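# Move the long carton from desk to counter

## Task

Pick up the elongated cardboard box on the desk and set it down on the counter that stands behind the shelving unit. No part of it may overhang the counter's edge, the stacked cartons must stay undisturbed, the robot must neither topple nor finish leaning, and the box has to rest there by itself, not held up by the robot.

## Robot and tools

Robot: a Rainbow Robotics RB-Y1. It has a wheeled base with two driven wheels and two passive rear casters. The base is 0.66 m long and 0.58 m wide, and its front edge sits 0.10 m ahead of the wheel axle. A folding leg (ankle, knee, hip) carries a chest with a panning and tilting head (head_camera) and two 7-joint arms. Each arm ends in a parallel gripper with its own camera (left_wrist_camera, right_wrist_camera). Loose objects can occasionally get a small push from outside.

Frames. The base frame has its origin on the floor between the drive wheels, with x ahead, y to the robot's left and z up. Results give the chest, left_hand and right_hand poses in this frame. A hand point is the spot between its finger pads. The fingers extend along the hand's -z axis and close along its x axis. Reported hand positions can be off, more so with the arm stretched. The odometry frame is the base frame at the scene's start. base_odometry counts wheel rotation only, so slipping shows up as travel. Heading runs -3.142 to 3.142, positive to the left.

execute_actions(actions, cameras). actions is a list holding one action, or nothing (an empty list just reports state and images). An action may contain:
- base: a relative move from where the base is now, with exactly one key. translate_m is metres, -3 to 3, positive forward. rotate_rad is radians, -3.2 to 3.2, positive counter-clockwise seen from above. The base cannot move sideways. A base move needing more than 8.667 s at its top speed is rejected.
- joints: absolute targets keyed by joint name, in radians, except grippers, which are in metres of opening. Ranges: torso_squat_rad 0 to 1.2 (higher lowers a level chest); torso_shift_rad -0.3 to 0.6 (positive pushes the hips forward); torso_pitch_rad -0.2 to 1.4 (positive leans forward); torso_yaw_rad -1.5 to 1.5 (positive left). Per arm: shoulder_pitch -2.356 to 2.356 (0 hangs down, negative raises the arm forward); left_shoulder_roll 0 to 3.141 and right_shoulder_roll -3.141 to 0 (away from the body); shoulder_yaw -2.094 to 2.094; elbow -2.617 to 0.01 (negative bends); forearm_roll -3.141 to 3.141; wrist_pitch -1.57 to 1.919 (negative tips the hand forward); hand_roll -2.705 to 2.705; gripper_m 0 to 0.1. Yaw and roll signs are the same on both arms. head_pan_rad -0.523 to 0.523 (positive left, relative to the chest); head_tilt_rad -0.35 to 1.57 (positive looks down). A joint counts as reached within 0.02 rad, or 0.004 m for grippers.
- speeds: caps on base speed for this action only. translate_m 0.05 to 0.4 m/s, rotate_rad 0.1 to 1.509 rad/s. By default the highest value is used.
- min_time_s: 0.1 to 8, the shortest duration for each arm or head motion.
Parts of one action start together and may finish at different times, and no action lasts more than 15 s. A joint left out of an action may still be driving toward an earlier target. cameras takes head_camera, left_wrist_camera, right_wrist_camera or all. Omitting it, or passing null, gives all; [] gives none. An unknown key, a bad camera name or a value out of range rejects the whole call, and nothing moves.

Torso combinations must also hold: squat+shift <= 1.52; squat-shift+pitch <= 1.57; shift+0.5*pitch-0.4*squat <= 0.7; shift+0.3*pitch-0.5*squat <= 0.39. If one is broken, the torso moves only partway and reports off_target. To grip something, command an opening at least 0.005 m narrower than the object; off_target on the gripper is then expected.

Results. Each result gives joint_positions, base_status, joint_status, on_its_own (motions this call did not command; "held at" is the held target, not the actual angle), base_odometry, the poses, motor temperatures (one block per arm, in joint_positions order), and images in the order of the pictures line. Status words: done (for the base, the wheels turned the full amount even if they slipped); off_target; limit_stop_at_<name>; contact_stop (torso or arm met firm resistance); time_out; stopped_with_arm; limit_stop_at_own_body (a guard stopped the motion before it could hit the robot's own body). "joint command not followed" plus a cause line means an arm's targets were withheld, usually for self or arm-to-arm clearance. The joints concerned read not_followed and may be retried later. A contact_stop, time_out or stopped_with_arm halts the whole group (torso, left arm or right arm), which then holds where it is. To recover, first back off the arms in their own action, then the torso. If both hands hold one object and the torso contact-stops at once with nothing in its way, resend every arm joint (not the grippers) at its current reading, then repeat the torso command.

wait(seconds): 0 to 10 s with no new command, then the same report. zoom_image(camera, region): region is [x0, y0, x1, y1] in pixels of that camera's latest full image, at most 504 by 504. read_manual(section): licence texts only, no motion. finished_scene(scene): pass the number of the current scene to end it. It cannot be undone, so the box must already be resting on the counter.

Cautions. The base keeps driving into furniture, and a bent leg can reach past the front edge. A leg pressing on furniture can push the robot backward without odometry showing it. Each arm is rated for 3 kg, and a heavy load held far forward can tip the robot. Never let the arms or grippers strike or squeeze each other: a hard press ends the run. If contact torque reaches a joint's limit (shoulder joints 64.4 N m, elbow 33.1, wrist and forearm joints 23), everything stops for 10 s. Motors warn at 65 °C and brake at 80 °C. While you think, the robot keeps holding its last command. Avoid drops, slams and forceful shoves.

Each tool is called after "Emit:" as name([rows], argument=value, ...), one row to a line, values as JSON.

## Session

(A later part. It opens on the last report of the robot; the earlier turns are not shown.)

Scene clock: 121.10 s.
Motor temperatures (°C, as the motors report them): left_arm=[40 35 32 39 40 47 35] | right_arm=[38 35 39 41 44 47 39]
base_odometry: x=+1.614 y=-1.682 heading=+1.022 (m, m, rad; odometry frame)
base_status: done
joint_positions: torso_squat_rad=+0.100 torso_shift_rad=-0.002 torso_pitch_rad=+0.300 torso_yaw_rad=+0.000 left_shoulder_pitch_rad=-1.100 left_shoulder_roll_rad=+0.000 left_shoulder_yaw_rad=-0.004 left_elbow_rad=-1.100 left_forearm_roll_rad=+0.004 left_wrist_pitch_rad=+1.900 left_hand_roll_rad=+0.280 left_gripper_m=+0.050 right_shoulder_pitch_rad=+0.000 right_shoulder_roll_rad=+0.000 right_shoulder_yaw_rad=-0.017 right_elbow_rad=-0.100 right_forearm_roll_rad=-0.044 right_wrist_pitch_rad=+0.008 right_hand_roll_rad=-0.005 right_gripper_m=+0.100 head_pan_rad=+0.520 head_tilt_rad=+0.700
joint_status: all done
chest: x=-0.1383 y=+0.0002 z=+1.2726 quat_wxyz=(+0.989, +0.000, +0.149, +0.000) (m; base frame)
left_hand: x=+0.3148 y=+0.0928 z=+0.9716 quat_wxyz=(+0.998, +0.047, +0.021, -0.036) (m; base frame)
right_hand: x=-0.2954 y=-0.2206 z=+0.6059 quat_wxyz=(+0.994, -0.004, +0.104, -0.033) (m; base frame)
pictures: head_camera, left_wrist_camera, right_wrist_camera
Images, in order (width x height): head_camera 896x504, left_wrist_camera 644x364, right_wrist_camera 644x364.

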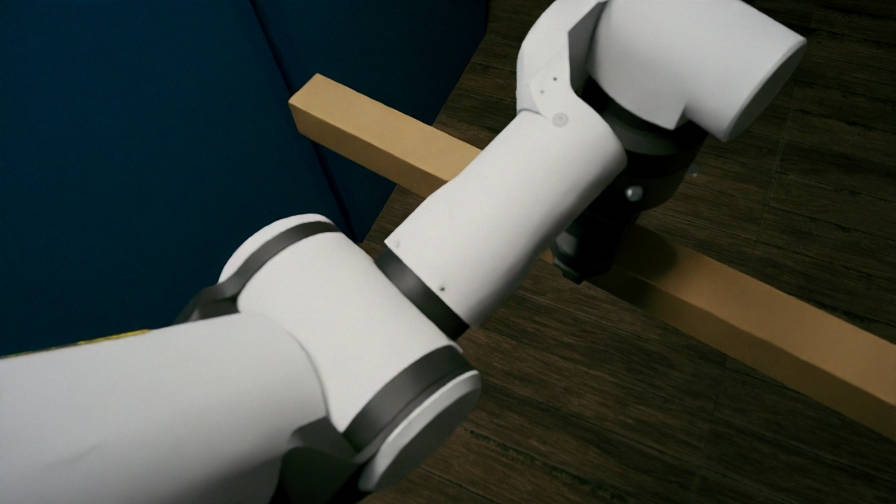

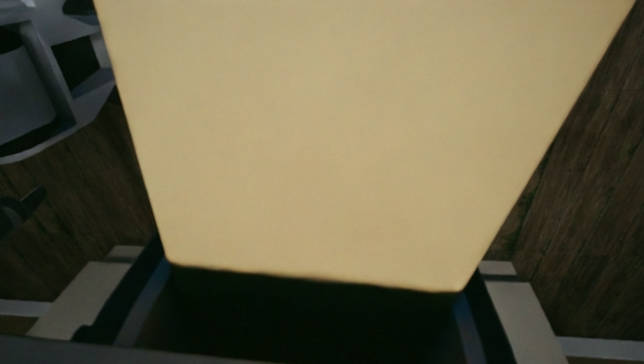

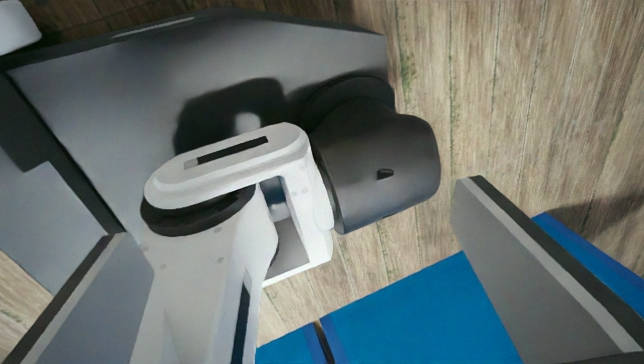

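Emit:
execute_actions([
  {"base":{"translate_m":-0.55}},
], cameras=[])

Emit:
execute_actions([
  {"base":{"rotate_rad":-0.3},"speeds":{"rotate_rad":0.4}},
], cameras=[])

Emit:
execute_actions([
  {"base":{"translate_m":0.58}},
], cameras=[])

Emit:
execute_actions([
  {"base":{"rotate_rad":-1.27},"speeds":{"rotate_rad":0.4},"joints":{"head_pan_rad":0,"head_tilt_rad":0.5}},
])

Scene clock: 124.30 s.
Motor temperatures (°C, as the motors report them): left_arm=[40 35 32 39 40 46 35] | right_arm=[38 35 39 41 44 47 39]
base_odometry: x=+1.327 y=-2.151 heading=+1.023 (m, m, rad; odometry frame)
base_status: done
joint_positions: torso_squat_rad=+0.100 torso_shift_rad=-0.003 torso_pitch_rad=+0.300 torso_yaw_rad=+0.000 left_shoulder_pitch_rad=-1.100 left_shoulder_roll_rad=+0.000 left_shoulder_yaw_rad=-0.004 left_elbow_rad=-1.100 left_forearm_roll_rad=+0.004 left_wrist_pitch_rad=+1.900 left_hand_roll_rad=+0.280 left_gripper_m=+0.050 right_shoulder_pitch_rad=+0.000 right_shoulder_roll_rad=+0.000 right_shoulder_yaw_rad=-0.017 right_elbow_rad=-0.100 right_forearm_roll_rad=-0.044 right_wrist_pitch_rad=+0.008 right_hand_roll_rad=-0.005 right_gripper_m=+0.100 head_pan_rad=+0.520 head_tilt_rad=+0.700
joint_status: not commanded
chest: x=-0.1383 y=+0.0002 z=+1.2726 quat_wxyz=(+0.989, +0.000, +0.149, +0.000) (m; base frame)
left_hand: x=+0.3148 y=+0.0928 z=+0.9716 quat_wxyz=(+0.998, +0.047, +0.021, -0.036) (m; base frame)
right_hand: x=-0.2954 y=-0.2206 z=+0.6059 quat_wxyz=(+0.994, -0.004, +0.104, -0.033) (m; base frame)
pictures: none
No camera images: the call's "cameras" was empty. Leave "cameras" out to get every camera's image.

Scene clock: 126.23 s.
Motor temperatures (°C, as the motors report them): left_arm=[40 35 32 39 40 46 35] | right_arm=[37 35 39 41 44 47 39]
base_odometry: x=+1.327 y=-2.151 heading=+0.724 (m, m, rad; odometry frame)
base_status: done
joint_positions: torso_squat_rad=+0.100 torso_shift_rad=-0.003 torso_pitch_rad=+0.300 torso_yaw_rad=+0.000 left_shoulder_pitch_rad=-1.100 left_shoulder_roll_rad=+0.000 left_shoulder_yaw_rad=-0.004 left_elbow_rad=-1.100 left_forearm_roll_rad=+0.004 left_wrist_pitch_rad=+1.900 left_hand_roll_rad=+0.280 left_gripper_m=+0.050 right_shoulder_pitch_rad=+0.000 right_shoulder_roll_rad=+0.000 right_shoulder_yaw_rad=-0.017 right_elbow_rad=-0.100 right_forearm_roll_rad=-0.044 right_wrist_pitch_rad=+0.008 right_hand_roll_rad=-0.005 right_gripper_m=+0.100 head_pan_rad=+0.520 head_tilt_rad=+0.700
joint_status: not commanded
chest: x=-0.1383 y=+0.0002 z=+1.2726 quat_wxyz=(+0.989, +0.000, +0.149, +0.000) (m; base frame)
left_hand: x=+0.3148 y=+0.0928 z=+0.9716 quat_wxyz=(+0.998, +0.047, +0.021, -0.036) (m; base frame)
right_hand: x=-0.2954 y=-0.2206 z=+0.6059 quat_wxyz=(+0.994, -0.004, +0.104, -0.033) (m; base frame)
pictures: none
No camera images: the call's "cameras" was empty. Leave "cameras" out to get every camera's image.

Scene clock: 129.23 s.
Motor temperatures (°C, as the motors report them): left_arm=[40 35 32 39 40 46 35] | right_arm=[37 35 39 41 44 47 39]
base_odometry: x=+1.762 y=-1.767 heading=+0.723 (m, m, rad; odometry frame)
base_status: done
joint_positions: torso_squat_rad=+0.100 torso_shift_rad=-0.002 torso_pitch_rad=+0.300 torso_yaw_rad=+0.000 left_shoulder_pitch_rad=-1.100 left_shoulder_roll_rad=+0.000 left_shoulder_yaw_rad=-0.004 left_elbow_rad=-1.100 left_forearm_roll_rad=+0.004 left_wrist_pitch_rad=+1.900 left_hand_roll_rad=+0.280 left_gripper_m=+0.050 right_shoulder_pitch_rad=+0.000 right_shoulder_roll_rad=+0.000 right_shoulder_yaw_rad=-0.017 right_elbow_rad=-0.100 right_forearm_roll_rad=-0.044 right_wrist_pitch_rad=+0.008 right_hand_roll_rad=-0.005 right_gripper_m=+0.100 head_pan_rad=+0.520 head_tilt_rad=+0.700
joint_status: not commanded
chest: x=-0.1383 y=+0.0002 z=+1.2726 quat_wxyz=(+0.989, +0.000, +0.149, +0.000) (m; base frame)
left_hand: x=+0.3148 y=+0.0928 z=+0.9716 quat_wxyz=(+0.998, +0.047, +0.021, -0.036) (m; base frame)
right_hand: x=-0.2954 y=-0.2206 z=+0.6059 quat_wxyz=(+0.994, -0.004, +0.104, -0.033) (m; base frame)
pictures: none
No camera images: the call's "cameras" was empty. Leave "cameras" out to get every camera's image.

Scene clock: 133.53 s.
Motor temperatures (°C, as the motors report them): left_arm=[40 35 32 39 40 46 35] | right_arm=[37 35 39 41 44 47 39]
base_odometry: x=+1.762 y=-1.767 heading=-0.546 (m, m, rad; odometry frame)
base_status: done
joint_positions: torso_squat_rad=+0.100 torso_shift_rad=-0.002 torso_pitch_rad=+0.300 torso_yaw_rad=+0.000 left_shoulder_pitch_rad=-1.100 left_shoulder_roll_rad=+0.000 left_shoulder_yaw_rad=-0.004 left_elbow_rad=-1.100 left_forearm_roll_rad=+0.004 left_wrist_pitch_rad=+1.900 left_hand_roll_rad=+0.280 left_gripper_m=+0.050 right_shoulder_pitch_rad=+0.000 right_shoulder_roll_rad=+0.000 right_shoulder_yaw_rad=-0.017 right_elbow_rad=-0.100 right_forearm_roll_rad=-0.044 right_wrist_pitch_rad=+0.008 right_hand_roll_rad=-0.005 right_gripper_m=+0.100 head_pan_rad=+0.000 head_tilt_rad=+0.500
joint_status: all done
chest: x=-0.1383 y=+0.0002 z=+1.2726 quat_wxyz=(+0.989, +0.000, +0.149, +0.000) (m; base frame)
left_hand: x=+0.3148 y=+0.0928 z=+0.9716 quat_wxyz=(+0.998, +0.047, +0.021, -0.036) (m; base frame)
right_hand: x=-0.2954 y=-0.2206 z=+0.6059 quat_wxyz=(+0.994, -0.004, +0.104, -0.033) (m; base frame)
pictures: head_camera, left_wrist_camera, right_wrist_camera
Images, in order (width x height): head_camera 896x504, left_wrist_camera 644x364, right_wrist_camera 644x364.

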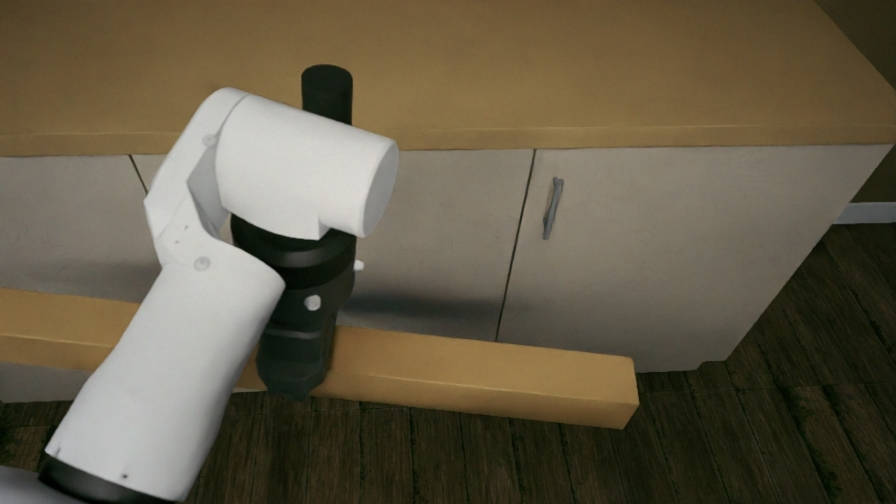

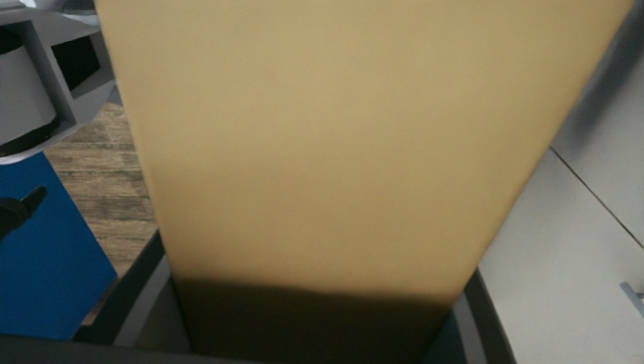

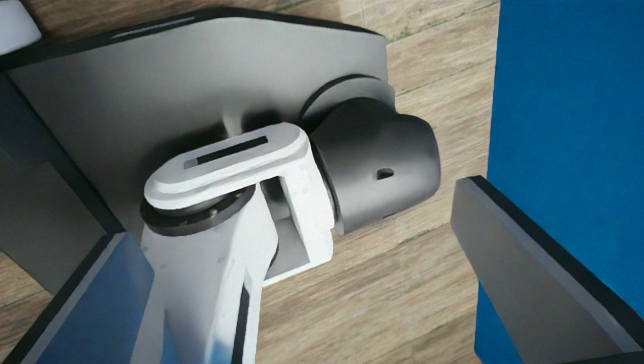

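Emit:
execute_actions([
  {"base":{"translate_m":0.4},"speeds":{"translate_m":0.2},"joints":{"left_forearm_roll_rad":0.09,"left_hand_roll_rad":0.36,"head_tilt_rad":0.6}},
])

Scene clock: 136.77 s.
Motor temperatures (°C, as the motors report them): left_arm=[40 35 32 39 40 46 35] | right_arm=[37 35 39 41 44 47 39]
base_odometry: x=+2.103 y=-1.975 heading=-0.547 (m, m, rad; odometry frame)
base_status: done
joint_positions: torso_squat_rad=+0.100 torso_shift_rad=-0.002 torso_pitch_rad=+0.300 torso_yaw_rad=+0.000 left_shoulder_pitch_rad=-1.100 left_shoulder_roll_rad=+0.000 left_shoulder_yaw_rad=-0.004 left_elbow_rad=-1.100 left_forearm_roll_rad=+0.090 left_wrist_pitch_rad=+1.900 left_hand_roll_rad=+0.360 left_gripper_m=+0.050 right_shoulder_pitch_rad=+0.000 right_shoulder_roll_rad=+0.000 right_shoulder_yaw_rad=-0.017 right_elbow_rad=-0.100 right_forearm_roll_rad=-0.044 right_wrist_pitch_rad=+0.008 right_hand_roll_rad=-0.005 right_gripper_m=+0.100 head_pan_rad=+0.000 head_tilt_rad=+0.600
joint_status: all done
chest: x=-0.1383 y=+0.0002 z=+1.2726 quat_wxyz=(+0.989, +0.000, +0.149, +0.000) (m; base frame)
left_hand: x=+0.3081 y=+0.0754 z=+0.9710 quat_wxyz=(+0.999, +0.009, +0.033, -0.009) (m; base frame)
right_hand: x=-0.2954 y=-0.2206 z=+0.6059 quat_wxyz=(+0.994, -0.004, +0.104, -0.033) (m; base frame)
pictures: head_camera, left_wrist_camera, right_wrist_camera
Images, in order (width x height): head_camera 896x504, left_wrist_camera 644x364, right_wrist_camera 644x364.

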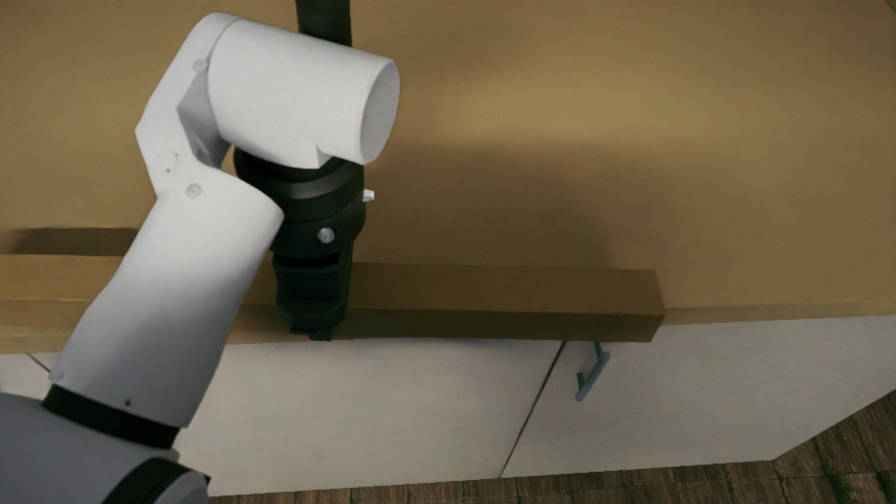

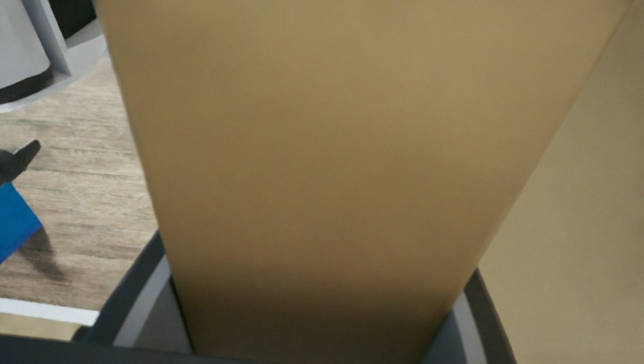

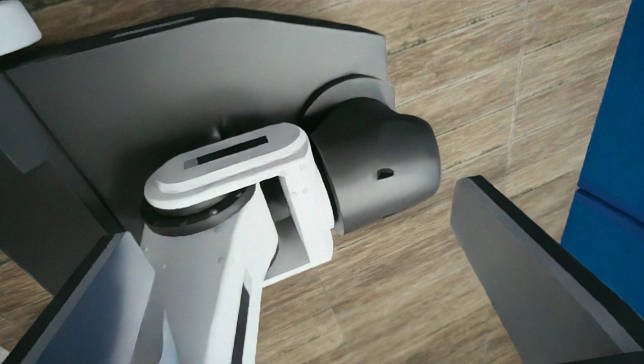

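Emit:
execute_actions([
  {"base":{"translate_m":0.42},"speeds":{"translate_m":0.15},"joints":{"head_tilt_rad":0.8,"head_pan_rad":-0.2}},
])

Scene clock: 143.87 s.
Motor temperatures (°C, as the motors report them): left_arm=[40 35 32 39 40 46 35] | right_arm=[37 35 39 41 44 47 39]
base_odometry: x=+2.363 y=-2.133 heading=-0.624 (m, m, rad; odometry frame)
base_status: translate_m time_out (by the wheels' count: +0.304 of +0.420)
joint_positions: torso_squat_rad=+0.100 torso_shift_rad=-0.003 torso_pitch_rad=+0.300 torso_yaw_rad=+0.000 left_shoulder_pitch_rad=-1.100 left_shoulder_roll_rad=+0.000 left_shoulder_yaw_rad=-0.004 left_elbow_rad=-1.100 left_forearm_roll_rad=+0.090 left_wrist_pitch_rad=+1.900 left_hand_roll_rad=+0.360 left_gripper_m=+0.050 right_shoulder_pitch_rad=+0.000 right_shoulder_roll_rad=+0.000 right_shoulder_yaw_rad=-0.017 right_elbow_rad=-0.100 right_forearm_roll_rad=-0.044 right_wrist_pitch_rad=+0.008 right_hand_roll_rad=-0.005 right_gripper_m=+0.100 head_pan_rad=-0.200 head_tilt_rad=+0.800
joint_status: all done
chest: x=-0.1383 y=+0.0002 z=+1.2726 quat_wxyz=(+0.989, +0.000, +0.149, +0.000) (m; base frame)
left_hand: x=+0.3081 y=+0.0755 z=+0.9710 quat_wxyz=(+0.999, +0.009, +0.033, -0.009) (m; base frame)
right_hand: x=-0.2954 y=-0.2206 z=+0.6059 quat_wxyz=(+0.994, -0.004, +0.104, -0.033) (m; base frame)
pictures: head_camera, left_wrist_camera, right_wrist_camera
Images, in order (width x height): head_camera 896x504, left_wrist_camera 644x364, right_wrist_camera 644x364.

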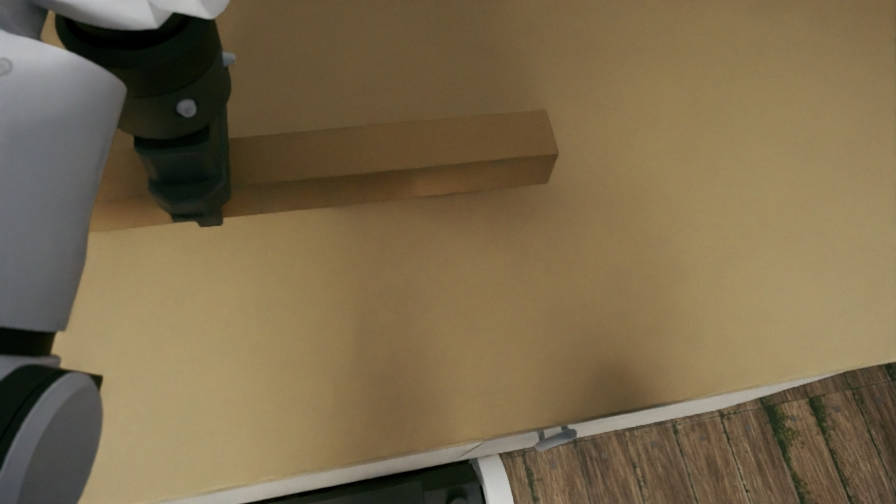

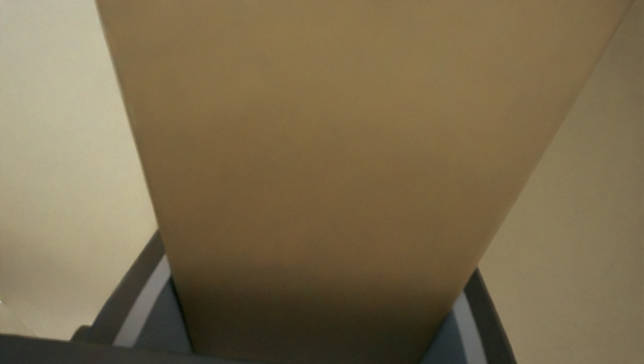

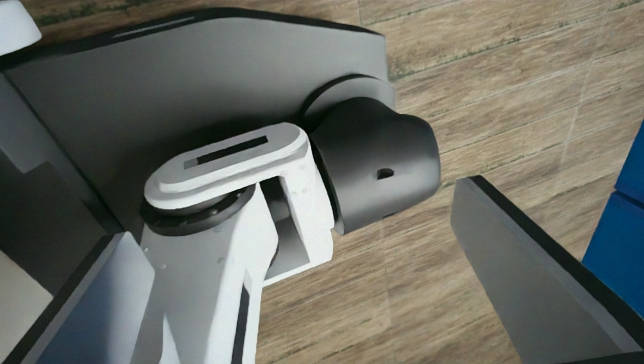

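Emit:
execute_actions([
  {"base":{"translate_m":-0.03},"joints":{"torso_squat_rad":0.45,"head_tilt_rad":0.5,"head_pan_rad":0}},
])

Scene clock: 145.63 s.
Motor temperatures (°C, as the motors report them): left_arm=[40 35 32 39 40 46 35] | right_arm=[37 35 39 41 44 47 39]
base_odometry: x=+2.339 y=-2.116 heading=-0.624 (m, m, rad; odometry frame)
base_status: done
joint_positions: torso_squat_rad=+0.341 torso_shift_rad=-0.006 torso_pitch_rad=+0.291 torso_yaw_rad=+0.001 left_shoulder_pitch_rad=-1.107 left_shoulder_roll_rad=+0.001 left_shoulder_yaw_rad=-0.004 left_elbow_rad=-1.104 left_forearm_roll_rad=+0.090 left_wrist_pitch_rad=+1.900 left_hand_roll_rad=+0.360 left_gripper_m=+0.051 right_shoulder_pitch_rad=+0.000 right_shoulder_roll_rad=+0.000 right_shoulder_yaw_rad=-0.017 right_elbow_rad=-0.100 right_forearm_roll_rad=-0.044 right_wrist_pitch_rad=+0.008 right_hand_roll_rad=-0.005 right_gripper_m=+0.100 head_pan_rad=+0.000 head_tilt_rad=+0.500
joint_status: torso_squat_rad contact_stop (moved +0.241 of +0.350); the others done
on_its_own: torso_squat_rad is held at +0.341, not at your +0.450, since a contact_stop
chest: x=-0.1432 y=+0.0001 z=+1.2366 quat_wxyz=(+0.989, +0.000, +0.145, +0.000) (m; base frame)
left_hand: x=+0.3090 y=+0.0745 z=+0.9431 quat_wxyz=(+1.000, +0.009, +0.023, -0.009) (m; base frame)
right_hand: x=-0.2941 y=-0.2205 z=+0.5684 quat_wxyz=(+0.995, -0.004, +0.099, -0.033) (m; base frame)
pictures: head_camera, left_wrist_camera, right_wrist_camera
Images, in order (width x height): head_camera 896x504, left_wrist_camera 644x364, right_wrist_camera 644x364.

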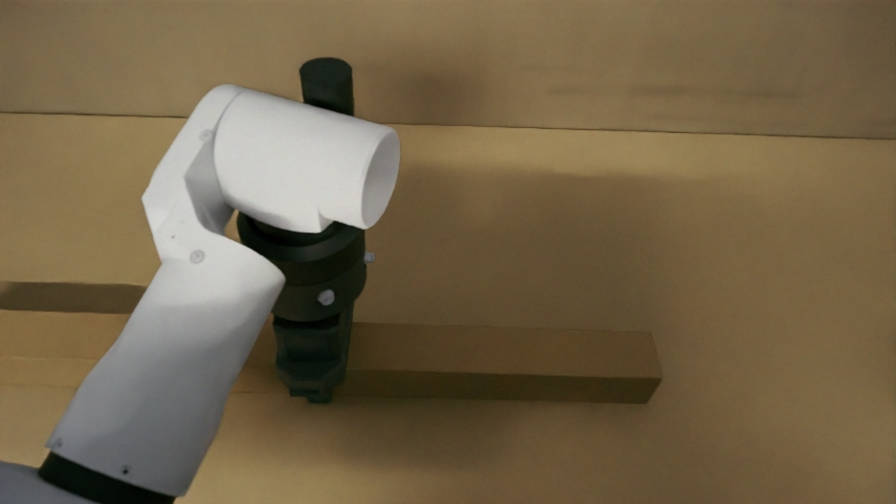

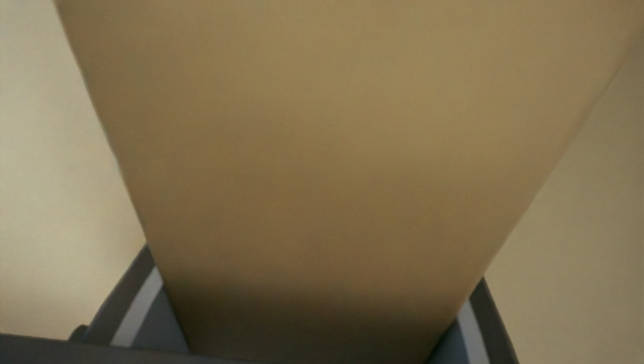

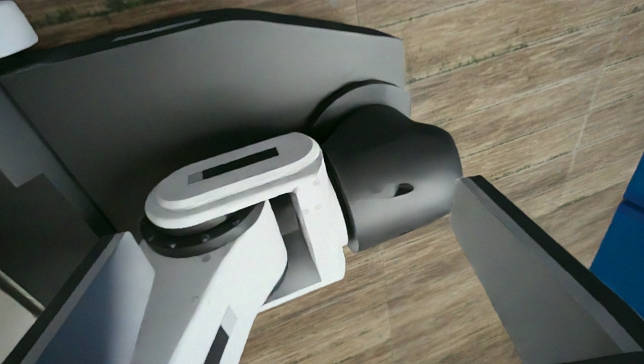

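Landed. Release and lift.

Emit:
execute_actions([
  {"joints":{"left_gripper_m":0.1}},
], cameras=[])

Emit:
execute_actions([
  {"joints":{"torso_squat_rad":0.0,"torso_pitch_rad":0.2,"head_pan_rad":0.3,"head_tilt_rad":0.7}},
], cameras=[])

Emit:
execute_actions([
  {"base":{"translate_m":-0.25}},
], cameras=["head_camera"])

Scene clock: 146.93 s.
Motor temperatures (°C, as the motors report them): left_arm=[40 35 32 39 40 46 35] | right_arm=[37 35 39 41 44 47 39]
base_odometry: x=+2.339 y=-2.116 heading=-0.624 (m, m, rad; odometry frame)
base_status: not commanded
joint_positions: torso_squat_rad=+0.341 torso_shift_rad=-0.006 torso_pitch_rad=+0.291 torso_yaw_rad=+0.001 left_shoulder_pitch_rad=-1.108 left_shoulder_roll_rad=+0.001 left_shoulder_yaw_rad=-0.004 left_elbow_rad=-1.104 left_forearm_roll_rad=+0.090 left_wrist_pitch_rad=+1.900 left_hand_roll_rad=+0.360 left_gripper_m=+0.099 right_shoulder_pitch_rad=+0.000 right_shoulder_roll_rad=+0.000 right_shoulder_yaw_rad=-0.017 right_elbow_rad=-0.100 right_forearm_roll_rad=-0.044 right_wrist_pitch_rad=+0.008 right_hand_roll_rad=-0.005 right_gripper_m=+0.100 head_pan_rad=+0.000 head_tilt_rad=+0.500
joint_status: all done
on_its_own: torso_squat_rad is held at +0.341, not at your +0.450, since a contact_stop
chest: x=-0.1434 y=+0.0001 z=+1.2367 quat_wxyz=(+0.989, +0.000, +0.145, +0.000) (m; base frame)
left_hand: x=+0.3090 y=+0.0743 z=+0.9434 quat_wxyz=(+1.000, +0.009, +0.023, -0.010) (m; base frame)
right_hand: x=-0.2941 y=-0.2205 z=+0.5684 quat_wxyz=(+0.995, -0.004, +0.099, -0.033) (m; base frame)
pictures: none
No camera images: the call's "cameras" was empty. Leave "cameras" out to get every camera's image.

Scene clock: 148.90 s.
Motor temperatures (°C, as the motors report them): left_arm=[40 35 32 38 40 46 35] | right_arm=[37 35 39 41 44 47 39]
base_odometry: x=+2.339 y=-2.116 heading=-0.624 (m, m, rad; odometry frame)
base_status: not commanded
joint_positions: torso_squat_rad=+0.000 torso_shift_rad=-0.005 torso_pitch_rad=+0.200 torso_yaw_rad=+0.001 left_shoulder_pitch_rad=-1.101 left_shoulder_roll_rad=+0.000 left_shoulder_yaw_rad=-0.004 left_elbow_rad=-1.100 left_forearm_roll_rad=+0.090 left_wrist_pitch_rad=+1.900 left_hand_roll_rad=+0.360 left_gripper_m=+0.100 right_shoulder_pitch_rad=+0.000 right_shoulder_roll_rad=+0.000 right_shoulder_yaw_rad=-0.017 right_elbow_rad=-0.100 right_forearm_roll_rad=-0.044 right_wrist_pitch_rad=+0.008 right_hand_roll_rad=-0.005 right_gripper_m=+0.100 head_pan_rad=+0.300 head_tilt_rad=+0.700
joint_status: all done
chest: x=-0.1702 y=+0.0001 z=+1.2838 quat_wxyz=(+0.995, +0.000, +0.100, +0.000) (m; base frame)
left_hand: x=+0.3044 y=+0.0758 z=+1.0284 quat_wxyz=(+1.000, +0.010, -0.017, -0.008) (m; base frame)
right_hand: x=-0.2598 y=-0.2205 z=+0.6046 quat_wxyz=(+0.998, -0.002, +0.054, -0.033) (m; base frame)
pictures: none
No camera images: the call's "cameras" was empty. Leave "cameras" out to get every camera's image.

Scene clock: 151.17 s.
Motor temperatures (°C, as the motors report them): left_arm=[40 35 32 38 40 46 35] | right_arm=[37 35 39 41 44 47 39]
base_odometry: x=+2.136 y=-1.970 heading=-0.623 (m, m, rad; odometry frame)
base_status: done
joint_positions: torso_squat_rad=+0.000 torso_shift_rad=-0.005 torso_pitch_rad=+0.200 torso_yaw_rad=+0.001 left_shoulder_pitch_rad=-1.100 left_shoulder_roll_rad=+0.000 left_shoulder_yaw_rad=-0.004 left_elbow_rad=-1.100 left_forearm_roll_rad=+0.090 left_wrist_pitch_rad=+1.900 left_hand_roll_rad=+0.360 left_gripper_m=+0.100 right_shoulder_pitch_rad=+0.000 right_shoulder_roll_rad=+0.000 right_shoulder_yaw_rad=-0.017 right_elbow_rad=-0.100 right_forearm_roll_rad=-0.044 right_wrist_pitch_rad=+0.008 right_hand_roll_rad=-0.005 right_gripper_m=+0.100 head_pan_rad=+0.300 head_tilt_rad=+0.700
joint_status: not commanded
chest: x=-0.1702 y=+0.0002 z=+1.2838 quat_wxyz=(+0.995, +0.000, +0.100, +0.000) (m; base frame)
left_hand: x=+0.3042 y=+0.0758 z=+1.0283 quat_wxyz=(+1.000, +0.010, -0.017, -0.008) (m; base frame)
right_hand: x=-0.2598 y=-0.2205 z=+0.6046 quat_wxyz=(+0.998, -0.002, +0.054, -0.033) (m; base frame)
pictures: head_camera
Images, in order (width x height): head_camera 896x504.

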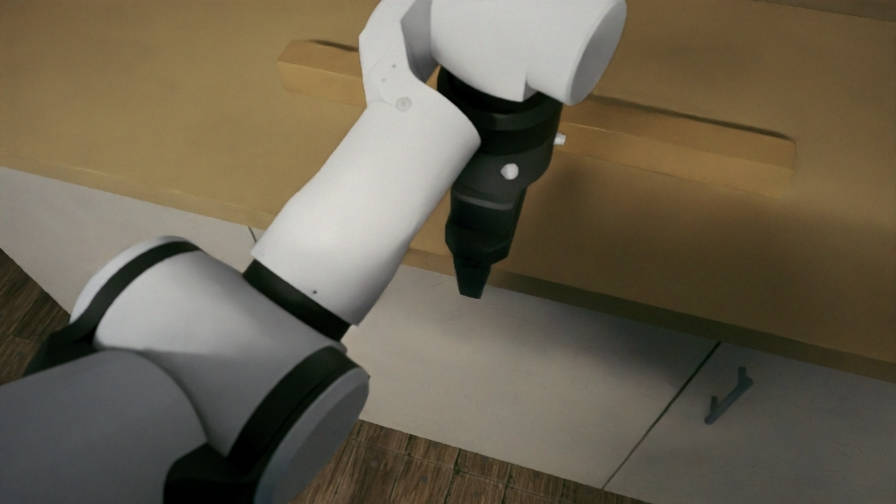

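Emit:
finished_scene(scene=1)

The scene is finished: the task was done.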